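# Transfer 96-well plate from bench B1 into nest N1

## Task

Carry the 96-well plate from bench position B1 and set it into the raised nest N1, lying flat between the nest's locating features, with well A1 (the plate's cut-off corner) at the nest corner labelled A1. A release drop of a few millimetres into N1 is acceptable, but a much higher drop fails. The plate must stay correctly seated with no help from the robot, so open the gripper and withdraw it at the end.

## Robot and tools

ROBOT. Two 7-joint Kinova Gen3 arms, left_arm and right_arm, each carrying a Robotiq 2F-85 parallel gripper and a wrist camera (cam_left_wrist, cam_right_wrist, both 504x504). The names do not tell which side of an image they appear on. Either arm can do the job; the idle one may be parked out of the way. The arms must never collide or press on each other.

FRAMES. Scene frame: origin on the tabletop midway between the arms, +z up, +x outward over the table, left_arm on the +y side. Bases: left_arm at (+0.043, +0.300, 0), right_arm at (-0.054, -0.267, 0) m, both almost unrotated. Gripper frame: +z runs along the fingers away from the wrist, y is the direction the pads close along. The reported end_effector_position is the point between the pads when they are shut; closed fingertips extend about 19 mm beyond it, open ones about 6 mm, and closing pushes the tips about 13 mm further out, so keep that clearance above surfaces.

execute_actions(actions). actions is a list of up to 15 actions, run in sequence; an empty list just returns state and images. Each action is a table of up to 15 rows, one row per 1/30 s step; if shorter, its final row is repeated to fill 15 steps. A row holds 16 numbers in [-1, 1], always both arms: left dx, dy, dz, rx, ry, rz, gripper position, gripper speed, then the same eight for the right arm. dx..rz are an offset, not a pose: they are measured in that gripper's own axes from its measured pose when the action began (for a call's first action, the last pose a result reported), and every row refers to that same start. 1.0 equals 0.6 m of travel or 180 degrees; rx, ry, rz form one rotation vector. Each step the target is clipped to within 70 mm and 16 degrees of the current measured pose, and the arm ends no further than its last clipped target, so long motions need several actions. Position comes before orientation when both cannot be met.

GRIPPER NUMBERS. position is absolute: +1 fully open (85 mm), 0 about 41 mm, pads touch near -0.8, -1 closes until blocked. speed sets finger speed: about 20 mm/s at -1, 85 at 0, 150 at +1. A full close squeezes roughly 190 to 235 N per pad. Open fingers span the plate body across its width but not its base flange. To grip firmly, hold -1; for a gentler grip open first, then command a position slightly narrower than the object. To release, send a position wider than the object. To leave a gripper unchanged, repeat its previous position and speed, because 0 is itself a command. For a still arm, send the offset back to its desired pose in the first call of a reply and zeros afterwards.

move(target, speed, blocking). target is a single 16-number row laid out as above; its offsets are taken from the pose shown in the latest result that has one, in each gripper's axes; gripper numbers are sent at the start. Each gripper travels a straight line toward its target; paths last 0.5 to 10 s and finish together, stopping short after 10 s. speed is top path speed in m/s, 0.002 to 0.5 (default 0.25), rotation capped at twice that in rad/s. Paths ignore obstacles and the other arm; grippers can lag, drift and overshoot speed, especially near full reach. Faster contacts and targets set deeper past contact hit harder. blocking=false returns after 0.5 s while motion continues; then use wait(0) to check, and execute_actions or another move are refused until the end shows or stop is called. The result adds a move: line with the ending (done, off_target, moving, held, fault), any limits (paced = target was clipped; held = a check blocked some steps, after which the arm may speed up), and each gripper's distance from target.

wait(seconds): 0 to 10, arms keep their last command; returns early if a running move finishes. stop(): brakes the running move, needing room if fast; fingers continue. zoom_image(camera, region): enlarged view of the latest image of cam_left_wrist or cam_right_wrist, region [x0, y0, x1, y1] in pixels from the top-left, at most 504x504. read_manual(section): only licence texts. finished_scene(scene): pass the current scene number to end it; irreversible, the result states success. The plate must be released and stable first.

RESULTS. The state line gives each gripper's position (m) and quat_wxyz in the scene frame; at long reach it may be slightly off. Hand target lines show what the controller is driving toward. A pose unreachable line names an arm whose command the clearance check altered or blocked. position_measured_pct is about 50 - 50 x finger position (0 = open); stopping below about 90 before the requested position means something is held or blocking, about 90 means the pads met on nothing or something tiny.

AVOID. Dropping the plate from height, slamming or shoving hard, knocking anything off the table (this ends the scene), arm-on-arm contact. Joint load limits are 49.6 N m (first four joints) and 31.2 N m (wrist joints), payload included; hitting one freezes that arm for 10 s. Holding loads heats motors: MOTOR HOT appears from 60 °C, and at 75 °C an OVER-TEMPERATURE FAULT lets the arm sink. Loose objects may occasionally be nudged by outside forces, so check with the cameras before finishing.

Each tool is called after "Request:" in YAML: its name, and indented under it one key for each argument.

## Session

Request:
execute_actions:
  actions: []

Scene clock: 0.00 s.
left_arm: end_effector_position=(+0.4935, +0.3050, +0.1993) position_measured_pct=0.0 end_effector_quat_wxyz=(-0.001, -0.005, +1.000, -0.000) | right_arm: end_effector_position=(+0.3293, +0.1706, +0.1579) position_measured_pct=0.0 end_effector_quat_wxyz=(-0.391, +0.630, -0.576, +0.345)
Joint positions: left_arm=[-0.057  0.435  0.001  1.655 -0.     1.053  1.514] | right_arm=[-1.713  0.845  0.513  1.964  1.524  0.668  0.424]
Joint velocities: left_arm=[-0.001  0.    -0.001  0.001  0.    -0.    -0.   ] | right_arm=[-0.    -0.002 -0.    -0.001 -0.001  0.001 -0.001]
Motor temperatures (°C, as the motors report them): left_arm=[33 33 31 32 40 38 40] | right_arm=[34 28 33 32 39 38 41]
Hand target (left_arm): +0.493, +0.305, +0.199; -0.001, -0.005, +1.000, -0.000
Hand target (right_arm): +0.329, +0.171, +0.158; -0.391, +0.630, -0.576, +0.345

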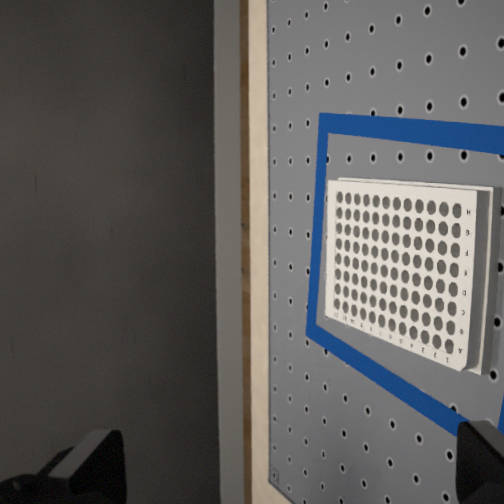

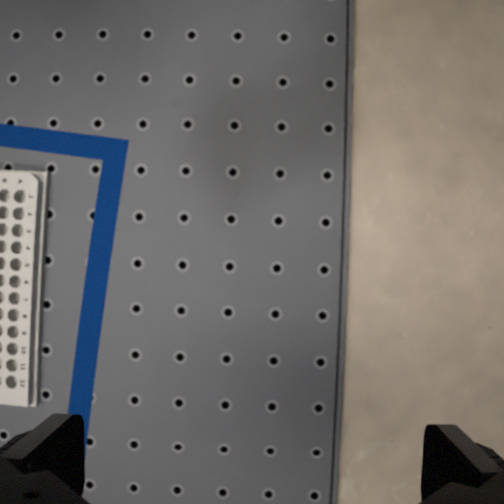

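Request:
zoom_image:
  camera: "cam_left_wrist"
  region: [0, 0, 504, 504]

Region (0, 0, 504, 504) of cam_left_wrist's 504x504 image, scaled by 1.000.

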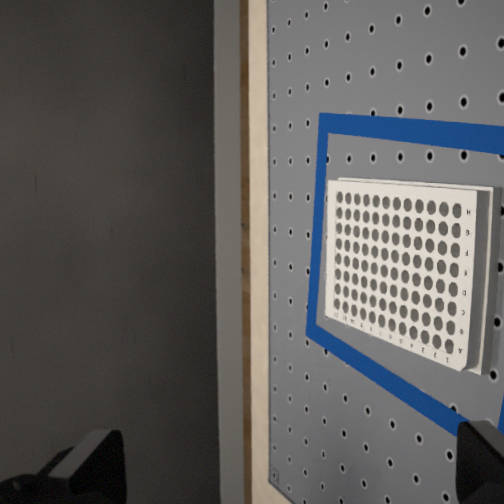

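Request:
move:
  target: [0,0,-0.2,0,0,0,1,0, 0.609,-0.262,-0.203,-0.349,0,0,1,0]
  speed: 0.3

Scene clock: 6.97 s.
left_arm: end_effector_position=(+0.4936, +0.3050, +0.3194) position_measured_pct=0.0 end_effector_quat_wxyz=(-0.001, -0.005, +1.000, -0.000) | right_arm: end_effector_position=(+0.3287, -0.2026, +0.3472) position_measured_pct=0.0 end_effector_quat_wxyz=(-0.005, +0.741, -0.672, -0.004)
Joint positions: left_arm=[-0.063  0.339  0.009  1.394 -0.003  1.409  1.516] | right_arm=[-1.025  0.286  1.089  1.545 -0.268  1.465  3.312]
Joint velocities: left_arm=[ 0.    -0.    -0.     0.001 -0.    -0.     0.   ] | right_arm=[ 0.005  0.004  0.003 -0.001 -0.     0.001  0.002]
Motor temperatures (°C, as the motors report them): left_arm=[33 33 31 32 40 38 40] | right_arm=[34 28 33 32 39 38 41]
Hand target (left_arm): +0.494, +0.305, +0.319; -0.001, -0.005, +1.000, -0.000
Hand target (right_arm): +0.329, -0.203, +0.347; -0.005, +0.741, -0.672, -0.004
Off the commanded pose (left_arm): 0.000 m, 0 deg.
Off the commanded pose (right_arm): 0.003 m, 0 deg.
move: done; limits=paced

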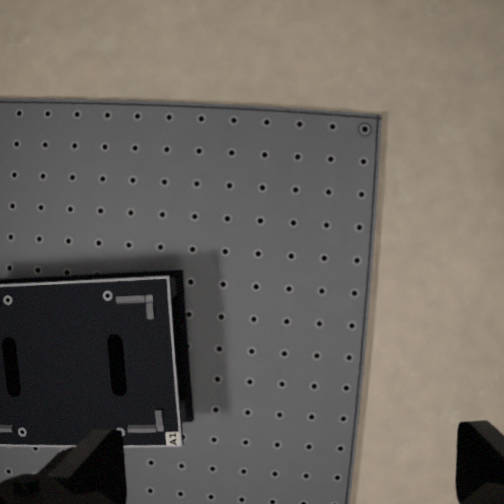

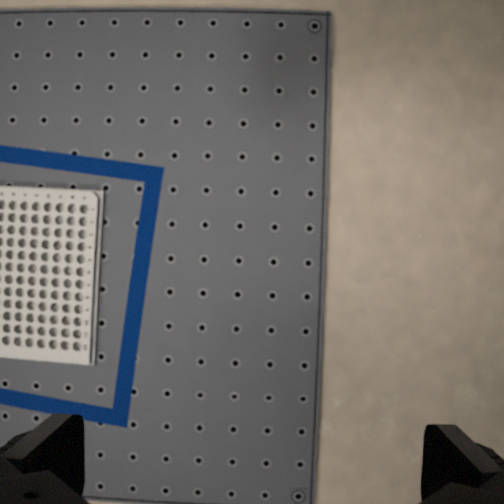

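Request:
move:
  target: [-0.033,-0.262,0.2,0,0,0,1,0, -0.112,-0.229,0.083,0,0,0,1,0]
  speed: 0.3

Scene clock: 10.97 s.
left_arm: end_effector_position=(+0.5150, +0.1478, +0.1993) position_measured_pct=0.0 end_effector_quat_wxyz=(-0.001, -0.005, +1.000, -0.000) | right_arm: end_effector_position=(+0.4588, -0.1215, +0.2981) position_measured_pct=0.0 end_effector_quat_wxyz=(-0.005, +0.741, -0.671, -0.005)
Joint positions: left_arm=[ 0.228  0.531  0.068  1.494 -0.037  1.119  1.874] | right_arm=[-0.758  0.681  0.934  1.155 -0.545  1.544  3.308]
Joint velocities: left_arm=[ 0.     0.002 -0.     0.    -0.001  0.     0.001] | right_arm=[ 0.003  0.004  0.     0.002 -0.     0.001  0.   ]
Motor temperatures (°C, as the motors report them): left_arm=[33 34 31 32 40 38 40] | right_arm=[34 28 33 32 39 38 41]
Hand target (left_arm): +0.515, +0.148, +0.199; -0.001, -0.005, +1.000, -0.000
Hand target (right_arm): +0.459, -0.122, +0.298; -0.005, +0.741, -0.671, -0.005
Off the commanded pose (left_arm): 0.000 m, 0 deg.
Off the commanded pose (right_arm): 0.000 m, 0 deg.
move: done

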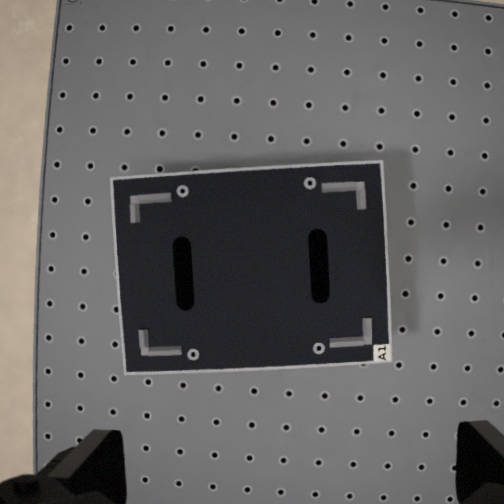

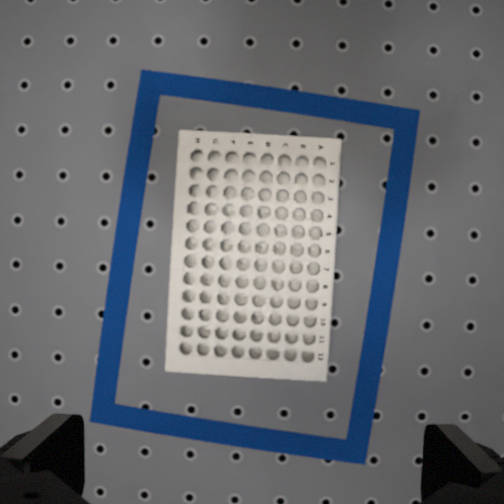

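Request:
zoom_image:
  camera: "cam_right_wrist"
  region: [140, 110, 380, 400]

Request:
zoom_image:
  camera: "cam_left_wrist"
  region: [100, 140, 410, 390]

Region (140, 110, 380, 400) of cam_right_wrist's 504x504 image, scaled by 1.738; it fills the left 417 columns of this view, and the rest is white.

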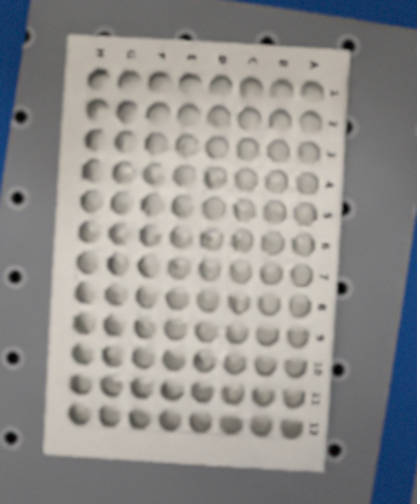

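Region (100, 140, 410, 390) of cam_left_wrist's 504x504 image, scaled by 1.626; it fills the top 406 rows of this view, and the rest is white.

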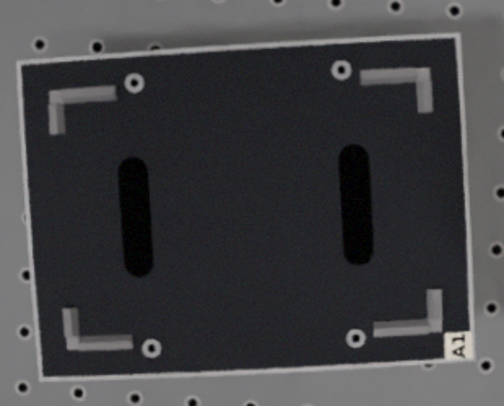

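Request:
move:
  target: [0.082,-0.007,0.215,0,0,0.011,1,0, 0.39,0.038,0,0,-0.25,0,1,0]
  speed: 0.3

Scene clock: 18.57 s.
left_arm: end_effector_position=(+0.4657, +0.1429, +0.0703) position_measured_pct=0.0 end_effector_quat_wxyz=(-0.001, +0.012, +1.000, -0.000) | right_arm: end_effector_position=(+0.4573, -0.3568, +0.2923) position_measured_pct=0.0 end_effector_quat_wxyz=(-0.262, +0.682, -0.618, -0.289)
Joint positions: left_arm=[ 0.27   0.636  0.059  1.815 -0.053  0.693  1.894] | right_arm=[ 0.246  0.888  0.629  0.958 -1.032  2.015  3.906]
Joint velocities: left_arm=[-0.    -0.001 -0.     0.001 -0.    -0.    -0.   ] | right_arm=[ 0.002  0.003  0.001 -0.    -0.001  0.002 -0.   ]
Motor temperatures (°C, as the motors report them): left_arm=[33 34 31 32 40 38 40] | right_arm=[34 29 33 32 39 38 41]
Hand target (left_arm): +0.466, +0.143, +0.070; -0.001, +0.012, +1.000, -0.000
Hand target (right_arm): +0.457, -0.357, +0.292; -0.262, +0.682, -0.618, -0.289
Off the commanded pose (left_arm): 0.000 m, 0 deg.
Off the commanded pose (right_arm): 0.003 m, 0 deg.
move: done

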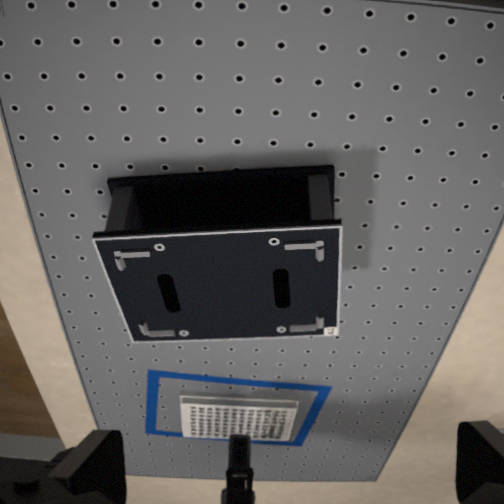

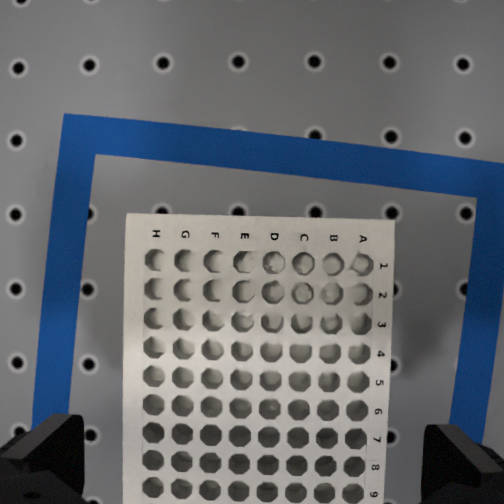

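Request:
move:
  target: [0,0,0.058,0,0,0,1,0, 0,0,0,0,0,0,1,0]
  speed: 0.1

Request:
zoom_image:
  camera: "cam_right_wrist"
  region: [40, 380, 140, 480]

Request:
zoom_image:
  camera: "cam_right_wrist"
  region: [380, 385, 480, 485]

Scene clock: 20.53 s.
left_arm: end_effector_position=(+0.4657, +0.1429, +0.0357) position_measured_pct=0.0 end_effector_quat_wxyz=(-0.000, +0.012, +1.000, -0.001) | right_arm: end_effector_position=(+0.4573, -0.3568, +0.2923) position_measured_pct=0.0 end_effector_quat_wxyz=(-0.262, +0.682, -0.618, -0.289)
Joint positions: left_arm=[ 0.275  0.704  0.052  1.837 -0.057  0.603  1.898] | right_arm=[ 0.246  0.888  0.629  0.958 -1.032  2.015  3.906]
Joint velocities: left_arm=[ 0.001  0.004  0.     0.001 -0.    -0.     0.   ] | right_arm=[ 0.    -0.001  0.     0.001 -0.     0.002 -0.   ]
Motor temperatures (°C, as the motors report them): left_arm=[33 34 31 32 40 38 40] | right_arm=[34 29 33 32 39 39 41]
Hand target (left_arm): +0.466, +0.143, +0.035; -0.001, +0.012, +1.000, -0.000
Hand target (right_arm): +0.457, -0.357, +0.292; -0.262, +0.682, -0.618, -0.289
Off the commanded pose (left_arm): 0.000 m, 0 deg.
Off the commanded pose (right_arm): 0.000 m, 0 deg.
move: done

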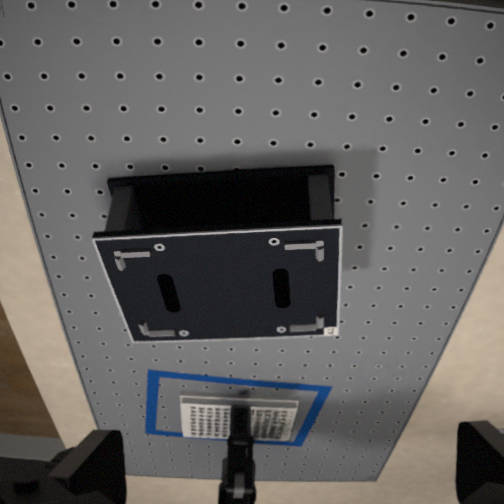

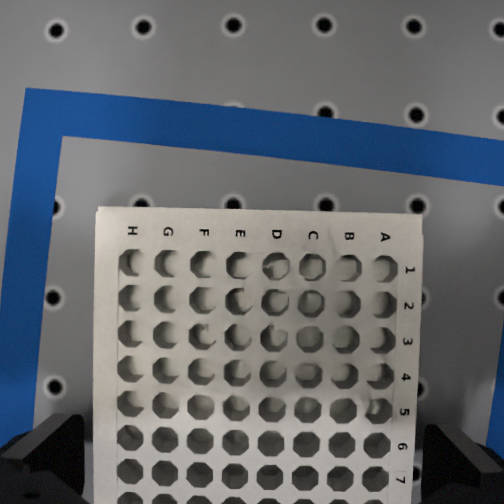

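Region (40, 380, 140, 480) of cam_right_wrist's 504x504 image, scaled by 5.040.

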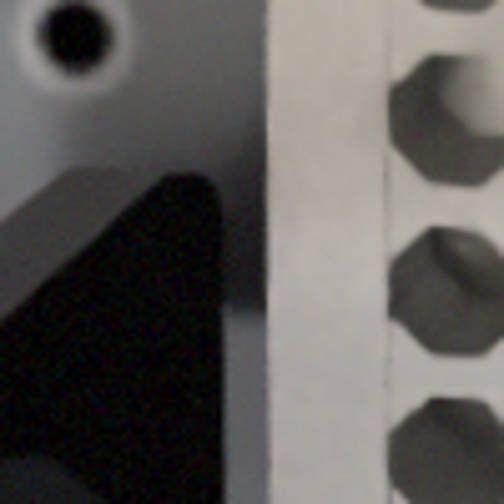

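Region (380, 385, 480, 485) of cam_right_wrist's 504x504 image, scaled by 5.040.

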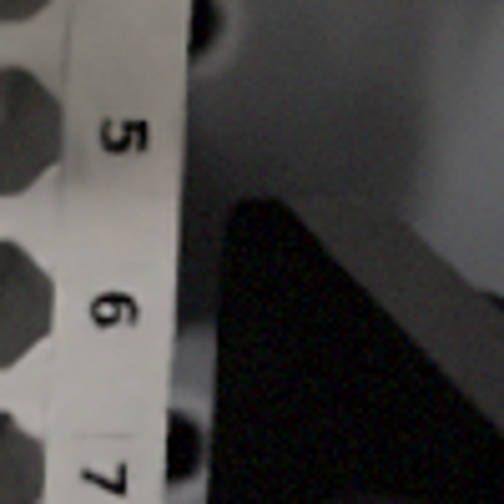

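Request:
move:
  target: [0,0,0.021,0,0,0,1,0, 0,0,0,0,0,0,1,0]
  speed: 0.04

Request:
zoom_image:
  camera: "cam_left_wrist"
  region: [170, 370, 310, 460]

Scene clock: 22.30 s.
left_arm: end_effector_position=(+0.4658, +0.1429, +0.0233) position_measured_pct=0.0 end_effector_quat_wxyz=(-0.000, +0.012, +1.000, -0.001) | right_arm: end_effector_position=(+0.4573, -0.3568, +0.2923) position_measured_pct=0.0 end_effector_quat_wxyz=(-0.262, +0.682, -0.618, -0.289)
Joint positions: left_arm=[ 0.277  0.729  0.049  1.842 -0.058  0.571  1.899] | right_arm=[ 0.246  0.888  0.629  0.958 -1.032  2.015  3.906]
Joint velocities: left_arm=[ 0.     0.001 -0.     0.001 -0.    -0.     0.   ] | right_arm=[-0.     0.001  0.     0.     0.001  0.001  0.   ]
Motor temperatures (°C, as the motors report them): left_arm=[33 34 31 32 40 38 40] | right_arm=[34 29 33 32 39 39 41]
Hand target (left_arm): +0.466, +0.143, +0.023; -0.000, +0.012, +1.000, -0.001
Hand target (right_arm): +0.457, -0.357, +0.292; -0.262, +0.682, -0.618, -0.289
Off the commanded pose (left_arm): 0.000 m, 0 deg.
Off the commanded pose (right_arm): 0.000 m, 0 deg.
move: done

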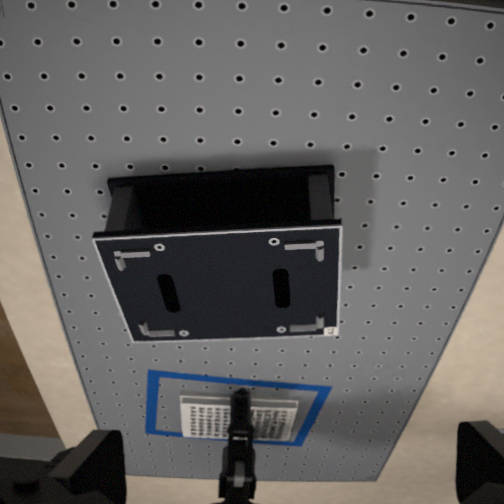

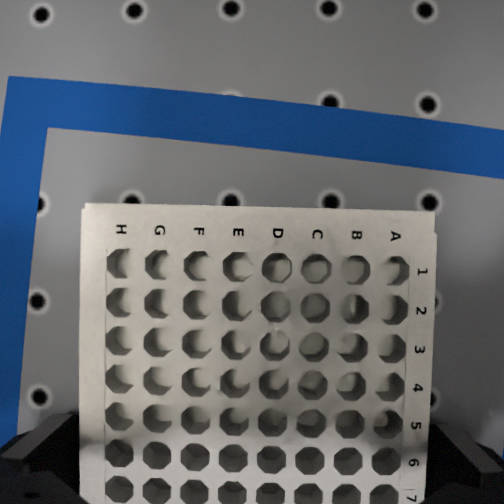

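Region (170, 370, 310, 460) of cam_left_wrist's 504x504 image, scaled by 3.600; it fills the top 324 rows of this view, and the rest is white.

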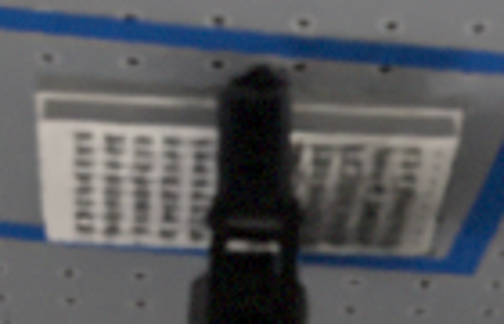

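Request:
execute_actions:
  actions:
    - [[0,0,0.0025,0,0,0,1,0, 0,0,0,0,0,0,1,0],[0,0,0.0025,0,0,0,1,0, 0,0,0,0,0,0,1,0],[0,0,0.0025,0,0,0,1,0, 0,0,0,0,0,0,1,0],[0,0,0.0025,0,0,0,1,0, 0,0,0,0,0,0,1,0],[0,0,0.0025,0,0,0,1,0, 0,0,0,0,0,0,1,0],[0,0,0.0025,0,0,0,1,0, 0,0,0,0,0,0,1,0],[0,0,0.0025,0,0,0,0.78,-1, 0,0,0,0,0,0,1,0]]
    - [[0,0,0,0,0,0,0.78,-1, 0,0,0,0,0,0,1,0]]

Scene clock: 24.07 s.
left_arm: end_effector_position=(+0.4664, +0.1427, +0.0246) position_measured_pct=7.5 end_effector_quat_wxyz=(+0.001, +0.012, +1.000, -0.001) | right_arm: end_effector_position=(+0.4573, -0.3568, +0.2923) position_measured_pct=0.0 end_effector_quat_wxyz=(-0.262, +0.682, -0.618, -0.289)
Joint positions: left_arm=[ 0.277  0.726  0.049  1.843 -0.059  0.571  1.899] | right_arm=[ 0.246  0.888  0.629  0.958 -1.032  2.015  3.906]
Joint velocities: left_arm=[ 0.001  0.001  0.001 -0.001 -0.     0.001  0.   ] | right_arm=[ 0.    -0.     0.    -0.001  0.001 -0.     0.   ]
Motor temperatures (°C, as the motors report them): left_arm=[33 34 31 32 40 38 40] | right_arm=[34 29 33 32 39 39 41]
Hand target (left_arm): +0.466, +0.143, +0.023; +0.000, +0.012, +1.000, -0.001
Hand target (right_arm): +0.457, -0.357, +0.292; -0.262, +0.682, -0.618, -0.289
Off the commanded pose (left_arm): 0.001 m, 0 deg.
Off the commanded pose (right_arm): 0.000 m, 0 deg.

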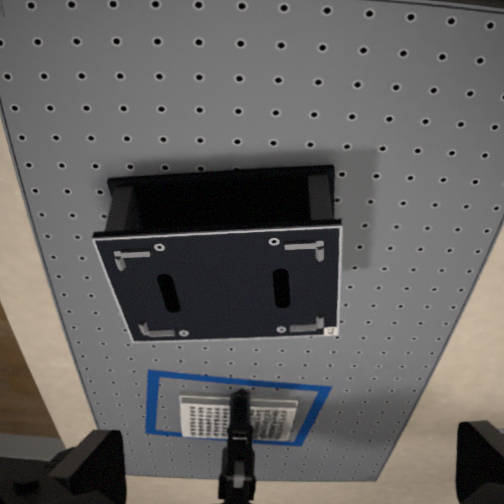

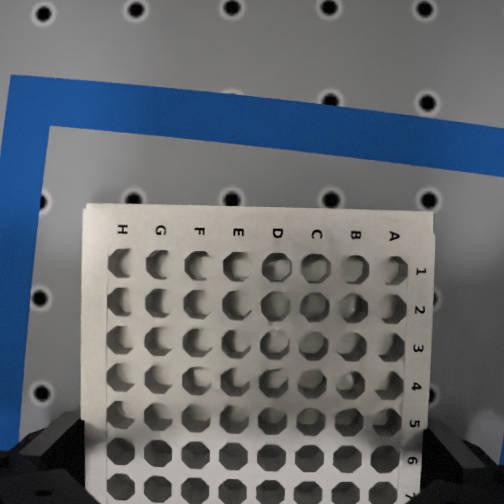

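Request:
move:
  target: [-0.012,-0.22,-0.175,0,0,-0.02,0.78,-1, 0,0,0,0,0,0,1,0]
  speed: 0.2

Scene clock: 28.97 s.
left_arm: end_effector_position=(+0.4704, +0.0109, +0.1300) position_measured_pct=7.5 end_effector_quat_wxyz=(+0.001, -0.019, +1.000, -0.001) | right_arm: end_effector_position=(+0.4573, -0.3568, +0.2923) position_measured_pct=0.0 end_effector_quat_wxyz=(-0.262, +0.682, -0.618, -0.289)
Joint positions: left_arm=[ 0.531  0.652  0.042  1.522 -0.031  0.965  2.181] | right_arm=[ 0.246  0.888  0.629  0.958 -1.032  2.015  3.906]
Joint velocities: left_arm=[ 0.005  0.002  0.004 -0.001 -0.002  0.     0.002] | right_arm=[ 0.    -0.001  0.     0.     0.002 -0.     0.   ]
Motor temperatures (°C, as the motors report them): left_arm=[33 34 31 32 40 38 40] | right_arm=[34 29 33 32 39 39 41]
Hand target (left_arm): +0.470, +0.011, +0.130; +0.001, -0.019, +1.000, -0.001
Hand target (right_arm): +0.457, -0.357, +0.292; -0.262, +0.682, -0.618, -0.289
Off the commanded pose (left_arm): 0.000 m, 0 deg.
Off the commanded pose (right_arm): 0.000 m, 0 deg.
move: done

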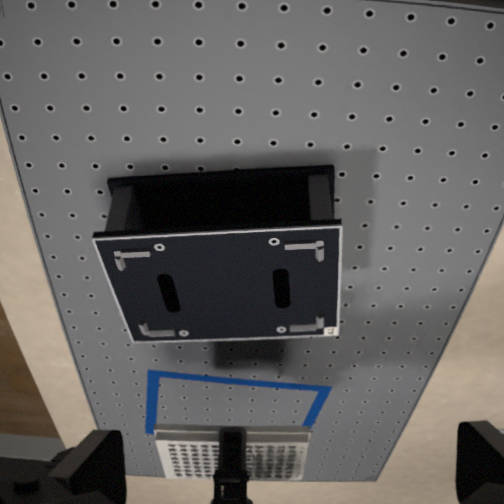

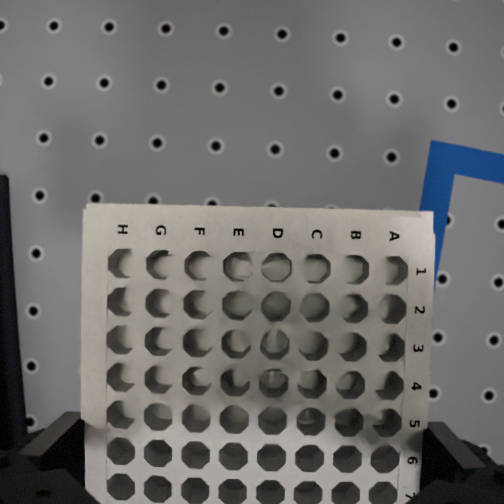

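Request:
move:
  target: [-0.001,-0.285,0.017,0,0,-0.027,0.78,-1, 0,0,0,0,0,0,1,0]
  speed: 0.2

Scene clock: 30.97 s.
left_arm: end_effector_position=(+0.4779, -0.1599, +0.1206) position_measured_pct=7.5 end_effector_quat_wxyz=(+0.001, -0.062, +0.998, -0.001) | right_arm: end_effector_position=(+0.4573, -0.3568, +0.2923) position_measured_pct=0.0 end_effector_quat_wxyz=(-0.262, +0.682, -0.618, -0.289)
Joint positions: left_arm=[ 0.77   0.923  0.034  0.996 -0.029  1.219  2.485] | right_arm=[ 0.246  0.888  0.629  0.958 -1.032  2.015  3.906]
Joint velocities: left_arm=[ 0.004  0.01   0.002 -0.003 -0.001  0.002  0.001] | right_arm=[-0.     0.    -0.     0.001  0.001  0.    -0.   ]
Motor temperatures (°C, as the motors report them): left_arm=[33 34 31 32 40 38 40] | right_arm=[34 29 33 32 39 39 41]
Hand target (left_arm): +0.478, -0.160, +0.120; +0.001, -0.062, +0.998, -0.001
Hand target (right_arm): +0.457, -0.357, +0.292; -0.262, +0.682, -0.618, -0.289
Off the commanded pose (left_arm): 0.001 m, 0 deg.
Off the commanded pose (right_arm): 0.000 m, 0 deg.
move: done

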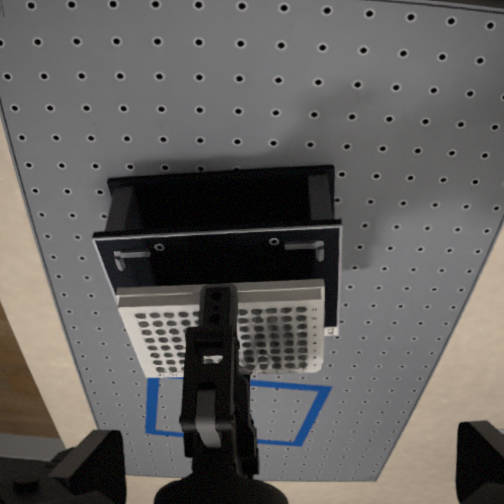

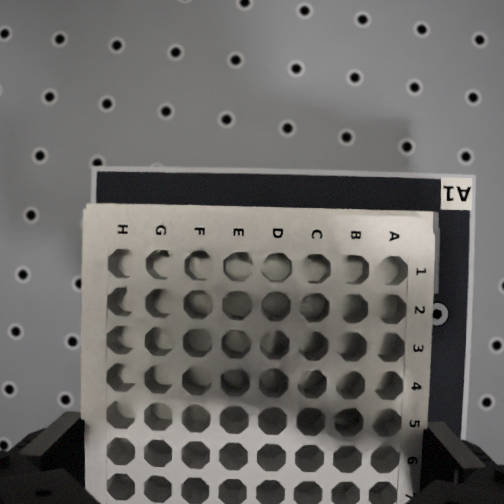

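Request:
move:
  target: [-0.005,0.012,0.018,0,0,0,0.78,-1, 0,0,0,0,0,0,1,0]
  speed: 0.05

Request:
zoom_image:
  camera: "cam_right_wrist"
  region: [30, 130, 170, 270]

Request:
zoom_image:
  camera: "cam_right_wrist"
  region: [360, 140, 500, 280]

Request:
zoom_image:
  camera: "cam_left_wrist"
  region: [85, 210, 355, 380]

Scene clock: 32.87 s.
left_arm: end_effector_position=(+0.4800, -0.1524, +0.1097) position_measured_pct=7.5 end_effector_quat_wxyz=(+0.001, -0.062, +0.998, -0.001) | right_arm: end_effector_position=(+0.4573, -0.3568, +0.2923) position_measured_pct=0.0 end_effector_quat_wxyz=(-0.262, +0.682, -0.618, -0.289)
Joint positions: left_arm=[ 0.759  0.924  0.033  1.032 -0.029  1.183  2.475] | right_arm=[ 0.246  0.888  0.629  0.958 -1.032  2.015  3.906]
Joint velocities: left_arm=[-0.001 -0.001 -0.001 -0.     0.     0.001 -0.   ] | right_arm=[ 0.001 -0.003 -0.001  0.     0.    -0.     0.   ]
Motor temperatures (°C, as the motors report them): left_arm=[33 34 31 32 40 38 40] | right_arm=[34 29 33 32 39 39 41]
Hand target (left_arm): +0.480, -0.152, +0.110; +0.001, -0.062, +0.998, -0.001
Hand target (right_arm): +0.457, -0.357, +0.292; -0.262, +0.682, -0.618, -0.289
Off the commanded pose (left_arm): 0.000 m, 0 deg.
Off the commanded pose (right_arm): 0.000 m, 0 deg.
move: done

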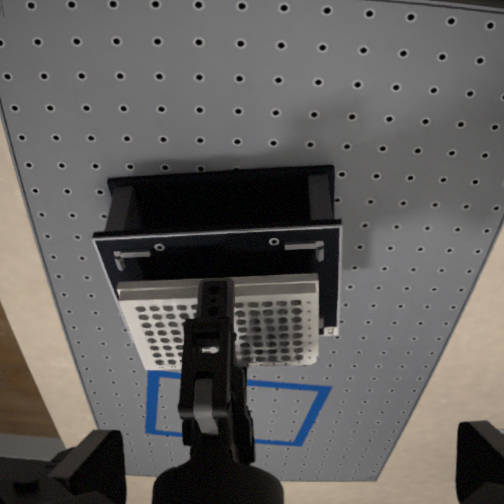

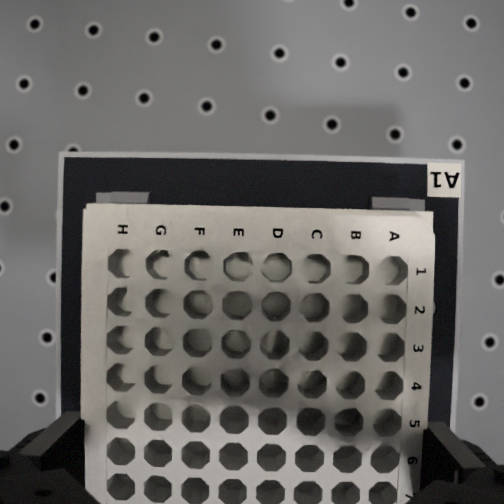

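Region (30, 130, 170, 270) of cam_right_wrist's 504x504 image, scaled by 3.600.

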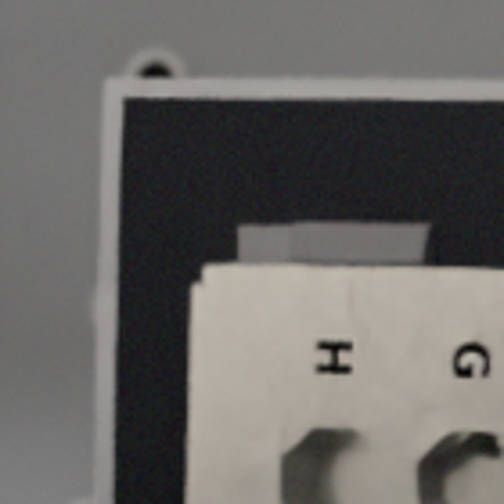

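Region (360, 140, 500, 280) of cam_right_wrist's 504x504 image, scaled by 3.600.

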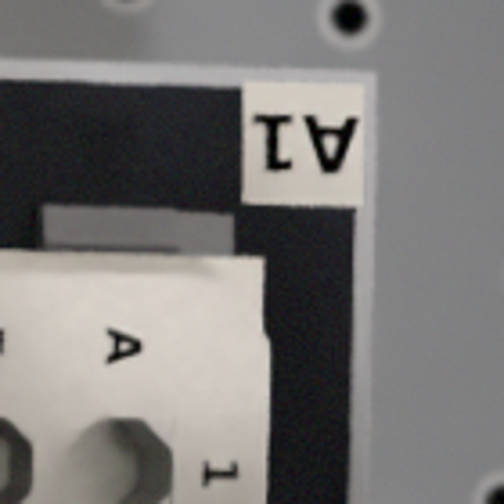

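Region (85, 210, 355, 380) of cam_left_wrist's 504x504 image, scaled by 1.867; it fills the top 317 rows of this view, and the rest is white.

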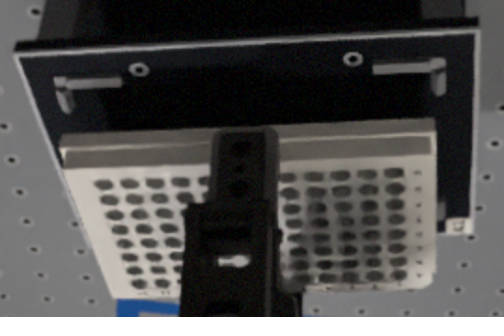

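Request:
move:
  target: [0.0027,0,0.024,0,0,0,0.78,-1, 0,0,0,0,0,0,1,0]
  speed: 0.05

Request:
zoom_image:
  camera: "cam_right_wrist"
  region: [30, 130, 170, 270]

Request:
zoom_image:
  camera: "cam_right_wrist"
  region: [360, 140, 500, 280]

Request:
zoom_image:
  camera: "cam_left_wrist"
  region: [85, 210, 355, 380]

Scene clock: 35.80 s.
left_arm: end_effector_position=(+0.4784, -0.1526, +0.0953) position_measured_pct=7.5 end_effector_quat_wxyz=(+0.001, -0.062, +0.998, -0.001) | right_arm: end_effector_position=(+0.4573, -0.3568, +0.2923) position_measured_pct=0.0 end_effector_quat_wxyz=(-0.262, +0.682, -0.618, -0.289)
Joint positions: left_arm=[ 0.761  0.937  0.032  1.053 -0.029  1.148  2.477] | right_arm=[ 0.246  0.888  0.629  0.958 -1.032  2.015  3.906]
Joint velocities: left_arm=[-0.001 -0.     0.001  0.001  0.    -0.002  0.   ] | right_arm=[ 0.    -0.     0.001  0.     0.001  0.002 -0.   ]
Motor temperatures (°C, as the motors report them): left_arm=[33 34 31 32 40 38 40] | right_arm=[34 29 33 32 39 39 41]
Hand target (left_arm): +0.478, -0.153, +0.095; +0.001, -0.062, +0.998, -0.001
Hand target (right_arm): +0.457, -0.357, +0.292; -0.262, +0.682, -0.618, -0.289
Off the commanded pose (left_arm): 0.000 m, 0 deg.
Off the commanded pose (right_arm): 0.000 m, 0 deg.
move: done

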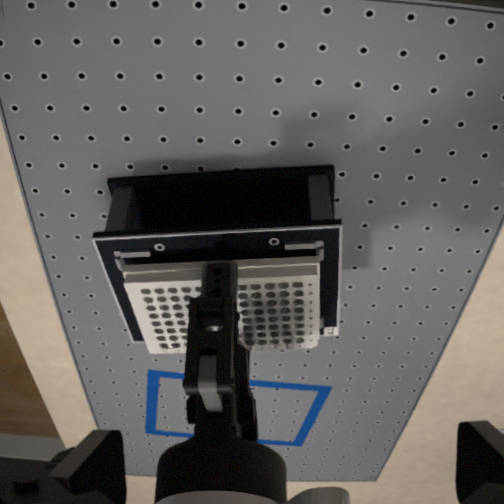

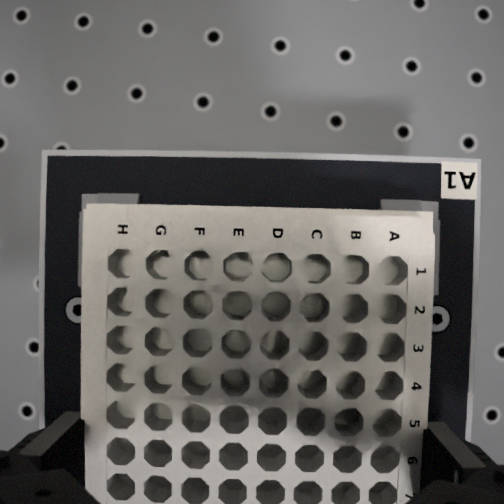

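Region (30, 130, 170, 270) of cam_right_wrist's 504x504 image, scaled by 3.600.

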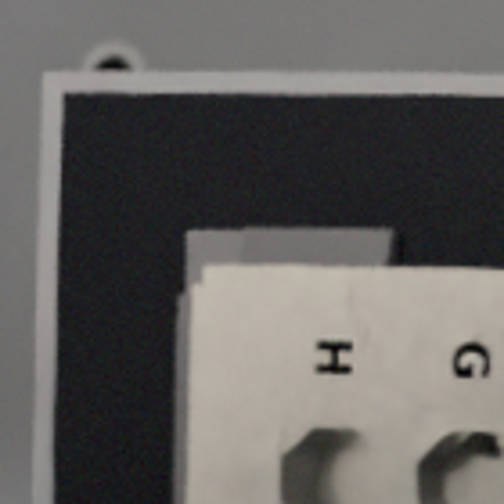

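Region (360, 140, 500, 280) of cam_right_wrist's 504x504 image, scaled by 3.600.

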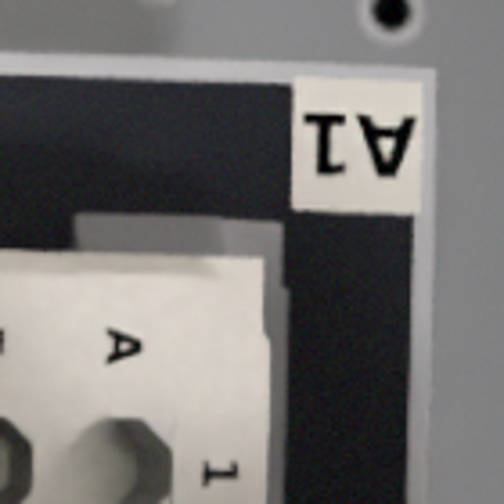

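Region (85, 210, 355, 380) of cam_left_wrist's 504x504 image, scaled by 1.867; it fills the top 317 rows of this view, and the rest is white.

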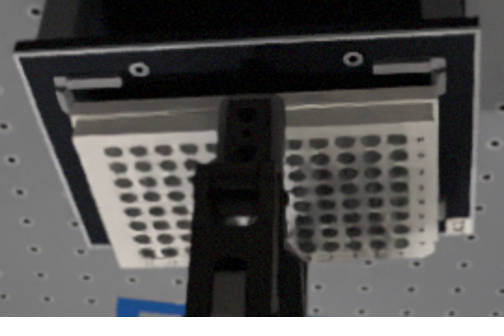

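Request:
move:
  target: [-0.002,0,0.007,0,0,0,0.78,-1, 0,0,0,0,0,0,1,0]
  speed: 0.02

Request:
zoom_image:
  camera: "cam_right_wrist"
  region: [30, 130, 170, 270]

Request:
zoom_image:
  camera: "cam_right_wrist"
  region: [360, 140, 500, 280]

Request:
zoom_image:
  camera: "cam_left_wrist"
  region: [85, 210, 355, 380]

Scene clock: 38.83 s.
left_arm: end_effector_position=(+0.4796, -0.1525, +0.0912) position_measured_pct=7.5 end_effector_quat_wxyz=(+0.001, -0.062, +0.998, -0.001) | right_arm: end_effector_position=(+0.4573, -0.3568, +0.2923) position_measured_pct=0.0 end_effector_quat_wxyz=(-0.262, +0.682, -0.618, -0.289)
Joint positions: left_arm=[ 0.76   0.943  0.032  1.053 -0.029  1.141  2.475] | right_arm=[ 0.246  0.888  0.629  0.958 -1.032  2.015  3.906]
Joint velocities: left_arm=[-0.002 -0.001 -0.     0.     0.     0.    -0.   ] | right_arm=[-0.    -0.001 -0.001 -0.     0.     0.     0.001]
Motor temperatures (°C, as the motors report them): left_arm=[33 34 31 32 40 38 40] | right_arm=[34 29 33 33 39 39 41]
Hand target (left_arm): +0.480, -0.152, +0.091; +0.001, -0.062, +0.998, -0.001
Hand target (right_arm): +0.457, -0.357, +0.292; -0.262, +0.682, -0.618, -0.289
Off the commanded pose (left_arm): 0.000 m, 0 deg.
Off the commanded pose (right_arm): 0.000 m, 0 deg.
move: done

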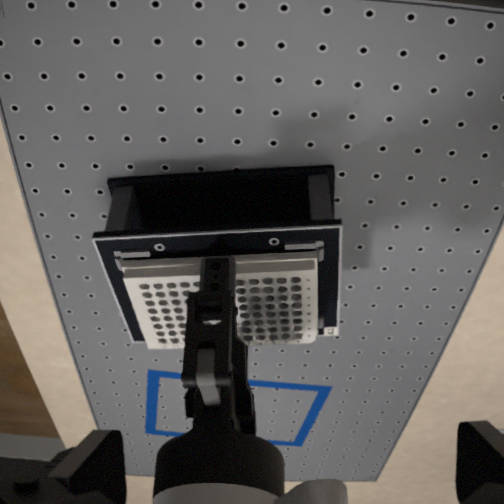

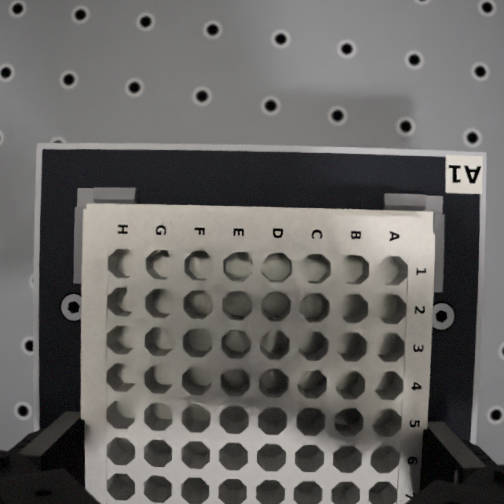

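Region (30, 130, 170, 270) of cam_right_wrist's 504x504 image, scaled by 3.600.

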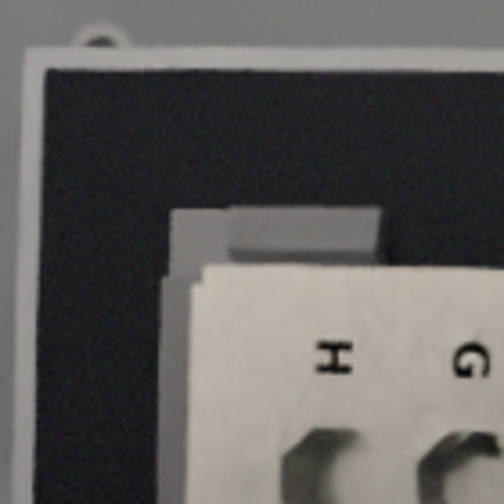

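Region (360, 140, 500, 280) of cam_right_wrist's 504x504 image, scaled by 3.600.

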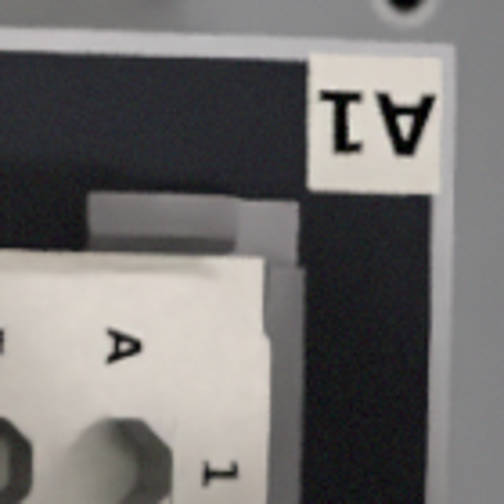

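Region (85, 210, 355, 380) of cam_left_wrist's 504x504 image, scaled by 1.867; it fills the top 317 rows of this view, and the rest is white.

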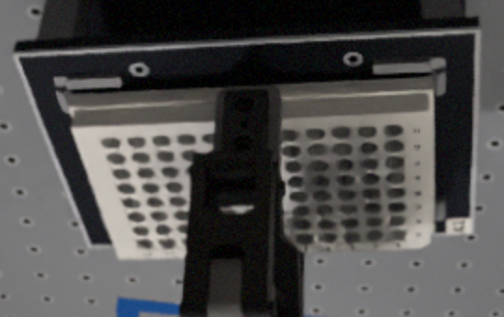

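Request:
move:
  target: [-0.0008,0,0.009,0,0,0,0.78,-1, 0,0,0,0,0,0,1,0]
  speed: 0.015

Request:
zoom_image:
  camera: "cam_right_wrist"
  region: [30, 130, 170, 270]

Request:
zoom_image:
  camera: "cam_right_wrist"
  region: [360, 140, 500, 280]

Request:
zoom_image:
  camera: "cam_left_wrist"
  region: [85, 210, 355, 380]

Scene clock: 41.30 s.
left_arm: end_effector_position=(+0.4802, -0.1525, +0.0864) position_measured_pct=7.5 end_effector_quat_wxyz=(+0.002, -0.062, +0.998, -0.002) | right_arm: end_effector_position=(+0.4573, -0.3568, +0.2923) position_measured_pct=0.0 end_effector_quat_wxyz=(-0.262, +0.682, -0.618, -0.289)
Joint positions: left_arm=[ 0.759  0.949  0.032  1.057 -0.029  1.131  2.475] | right_arm=[ 0.246  0.888  0.629  0.958 -1.032  2.015  3.906]
Joint velocities: left_arm=[-0.001 -0.     0.    -0.     0.     0.     0.   ] | right_arm=[ 0.     0.001 -0.001  0.002  0.001  0.001  0.001]
Motor temperatures (°C, as the motors report them): left_arm=[33 34 31 32 40 38 40] | right_arm=[34 29 33 33 39 39 41]
Hand target (left_arm): +0.480, -0.152, +0.086; +0.001, -0.062, +0.998, -0.001
Hand target (right_arm): +0.457, -0.357, +0.292; -0.262, +0.682, -0.618, -0.289
Off the commanded pose (left_arm): 0.001 m, 0 deg.
Off the commanded pose (right_arm): 0.000 m, 0 deg.
move: done

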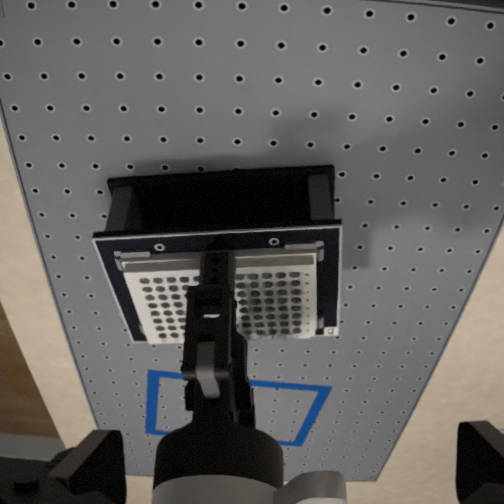

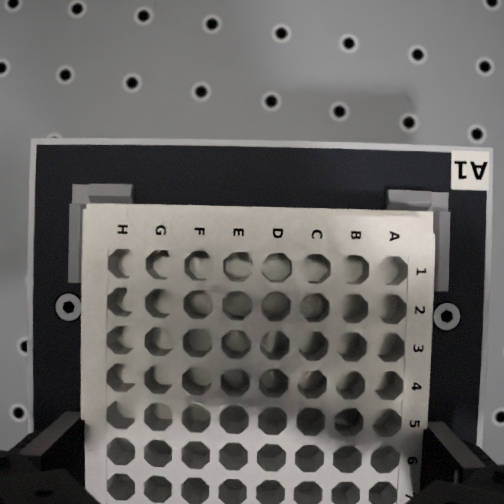

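Region (30, 130, 170, 270) of cam_right_wrist's 504x504 image, scaled by 3.600.

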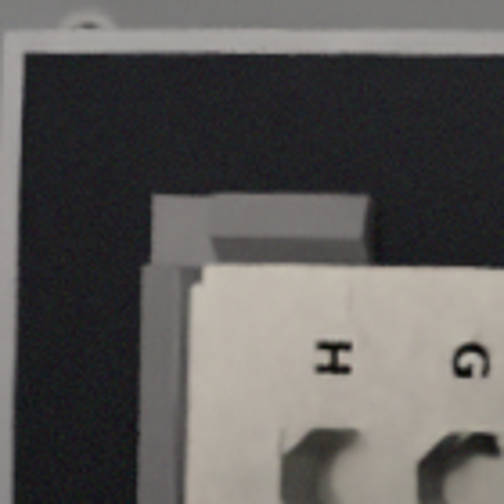

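Region (360, 140, 500, 280) of cam_right_wrist's 504x504 image, scaled by 3.600.

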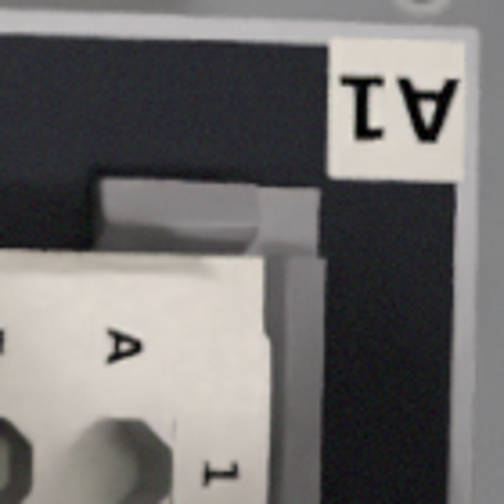

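Region (85, 210, 355, 380) of cam_left_wrist's 504x504 image, scaled by 1.867; it fills the top 317 rows of this view, and the rest is white.

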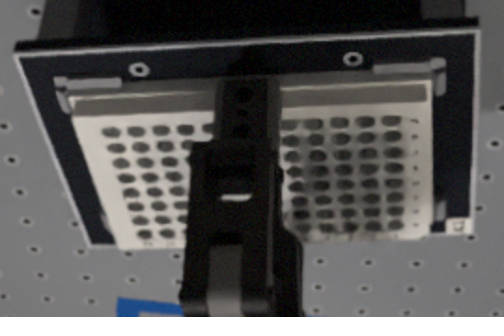

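Request:
zoom_image:
  camera: "cam_left_wrist"
  region: [105, 235, 175, 290]

Request:
zoom_image:
  camera: "cam_left_wrist"
  region: [265, 228, 335, 283]

Region (105, 235, 175, 290) of cam_left_wrist's 504x504 image, scaled by 7.200; it fills the top 396 rows of this view, and the rest is white.

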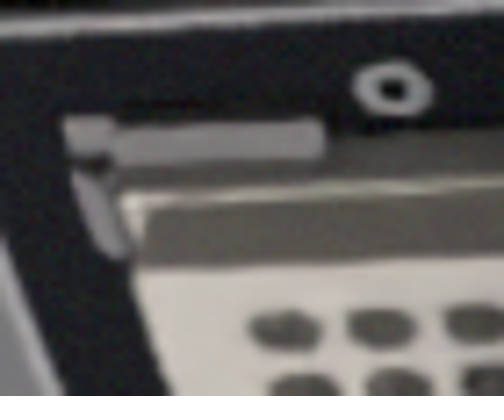

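Region (265, 228, 335, 283) of cam_left_wrist's 504x504 image, scaled by 7.200; it fills the top 396 rows of this view, and the rest is white.

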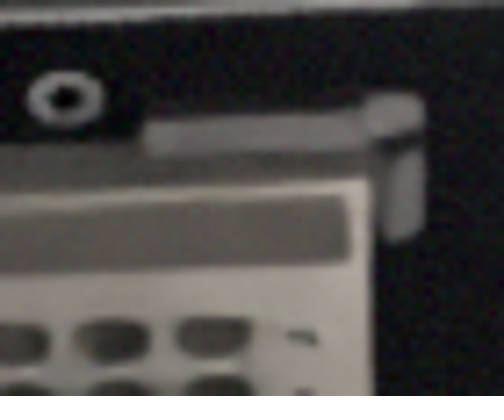

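Request:
execute_actions:
  actions:
    - [[0,0,0,0,0,0,1,-1, 0,0,0,0,0,0,1,0]]

Request:
zoom_image:
  camera: "cam_left_wrist"
  region: [105, 235, 175, 290]

Request:
zoom_image:
  camera: "cam_left_wrist"
  region: [265, 228, 335, 283]

Scene clock: 45.13 s.
left_arm: end_effector_position=(+0.4802, -0.1525, +0.0864) position_measured_pct=0.0 end_effector_quat_wxyz=(+0.002, -0.062, +0.998, -0.002) | right_arm: end_effector_position=(+0.4573, -0.3568, +0.2923) position_measured_pct=0.0 end_effector_quat_wxyz=(-0.262, +0.682, -0.618, -0.289)
Joint positions: left_arm=[ 0.759  0.949  0.032  1.057 -0.029  1.131  2.475] | right_arm=[ 0.246  0.888  0.629  0.958 -1.032  2.015  3.906]
Joint velocities: left_arm=[-0.001  0.    -0.    -0.001  0.    -0.001 -0.   ] | right_arm=[-0.001 -0.002  0.     0.     0.     0.001 -0.001]
Motor temperatures (°C, as the motors report them): left_arm=[33 34 31 32 40 38 40] | right_arm=[34 29 33 33 39 39 41]
Hand target (left_arm): +0.480, -0.153, +0.086; +0.002, -0.062, +0.998, -0.002
Hand target (right_arm): +0.457, -0.357, +0.292; -0.262, +0.682, -0.618, -0.289
Off the commanded pose (left_arm): 0.000 m, 0 deg.
Off the commanded pose (right_arm): 0.000 m, 0 deg.

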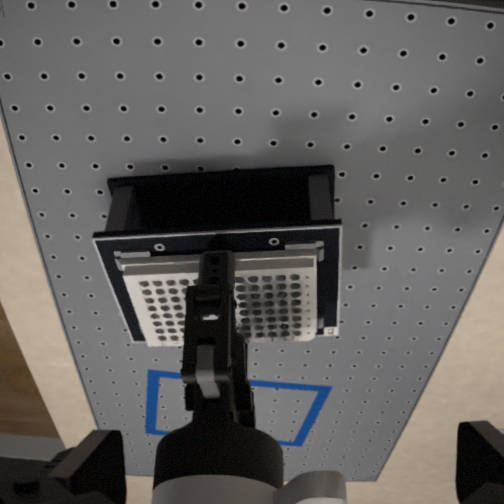

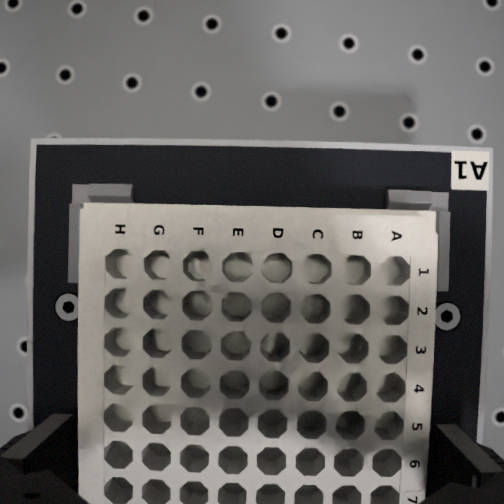

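Region (105, 235, 175, 290) of cam_left_wrist's 504x504 image, scaled by 7.200; it fills the top 396 rows of this view, and the rest is white.

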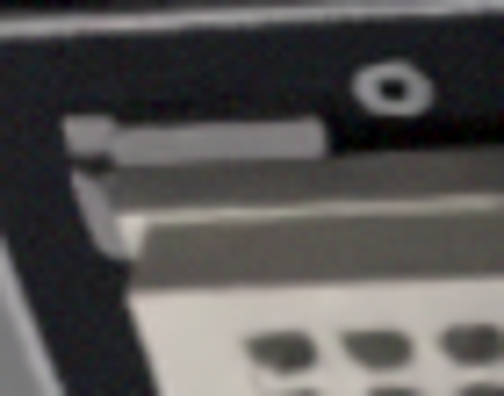

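Region (265, 228, 335, 283) of cam_left_wrist's 504x504 image, scaled by 7.200; it fills the top 396 rows of this view, and the rest is white.

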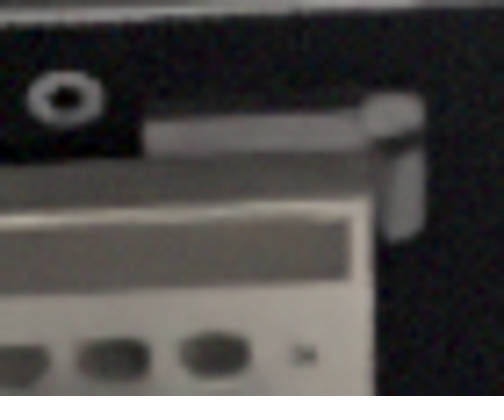

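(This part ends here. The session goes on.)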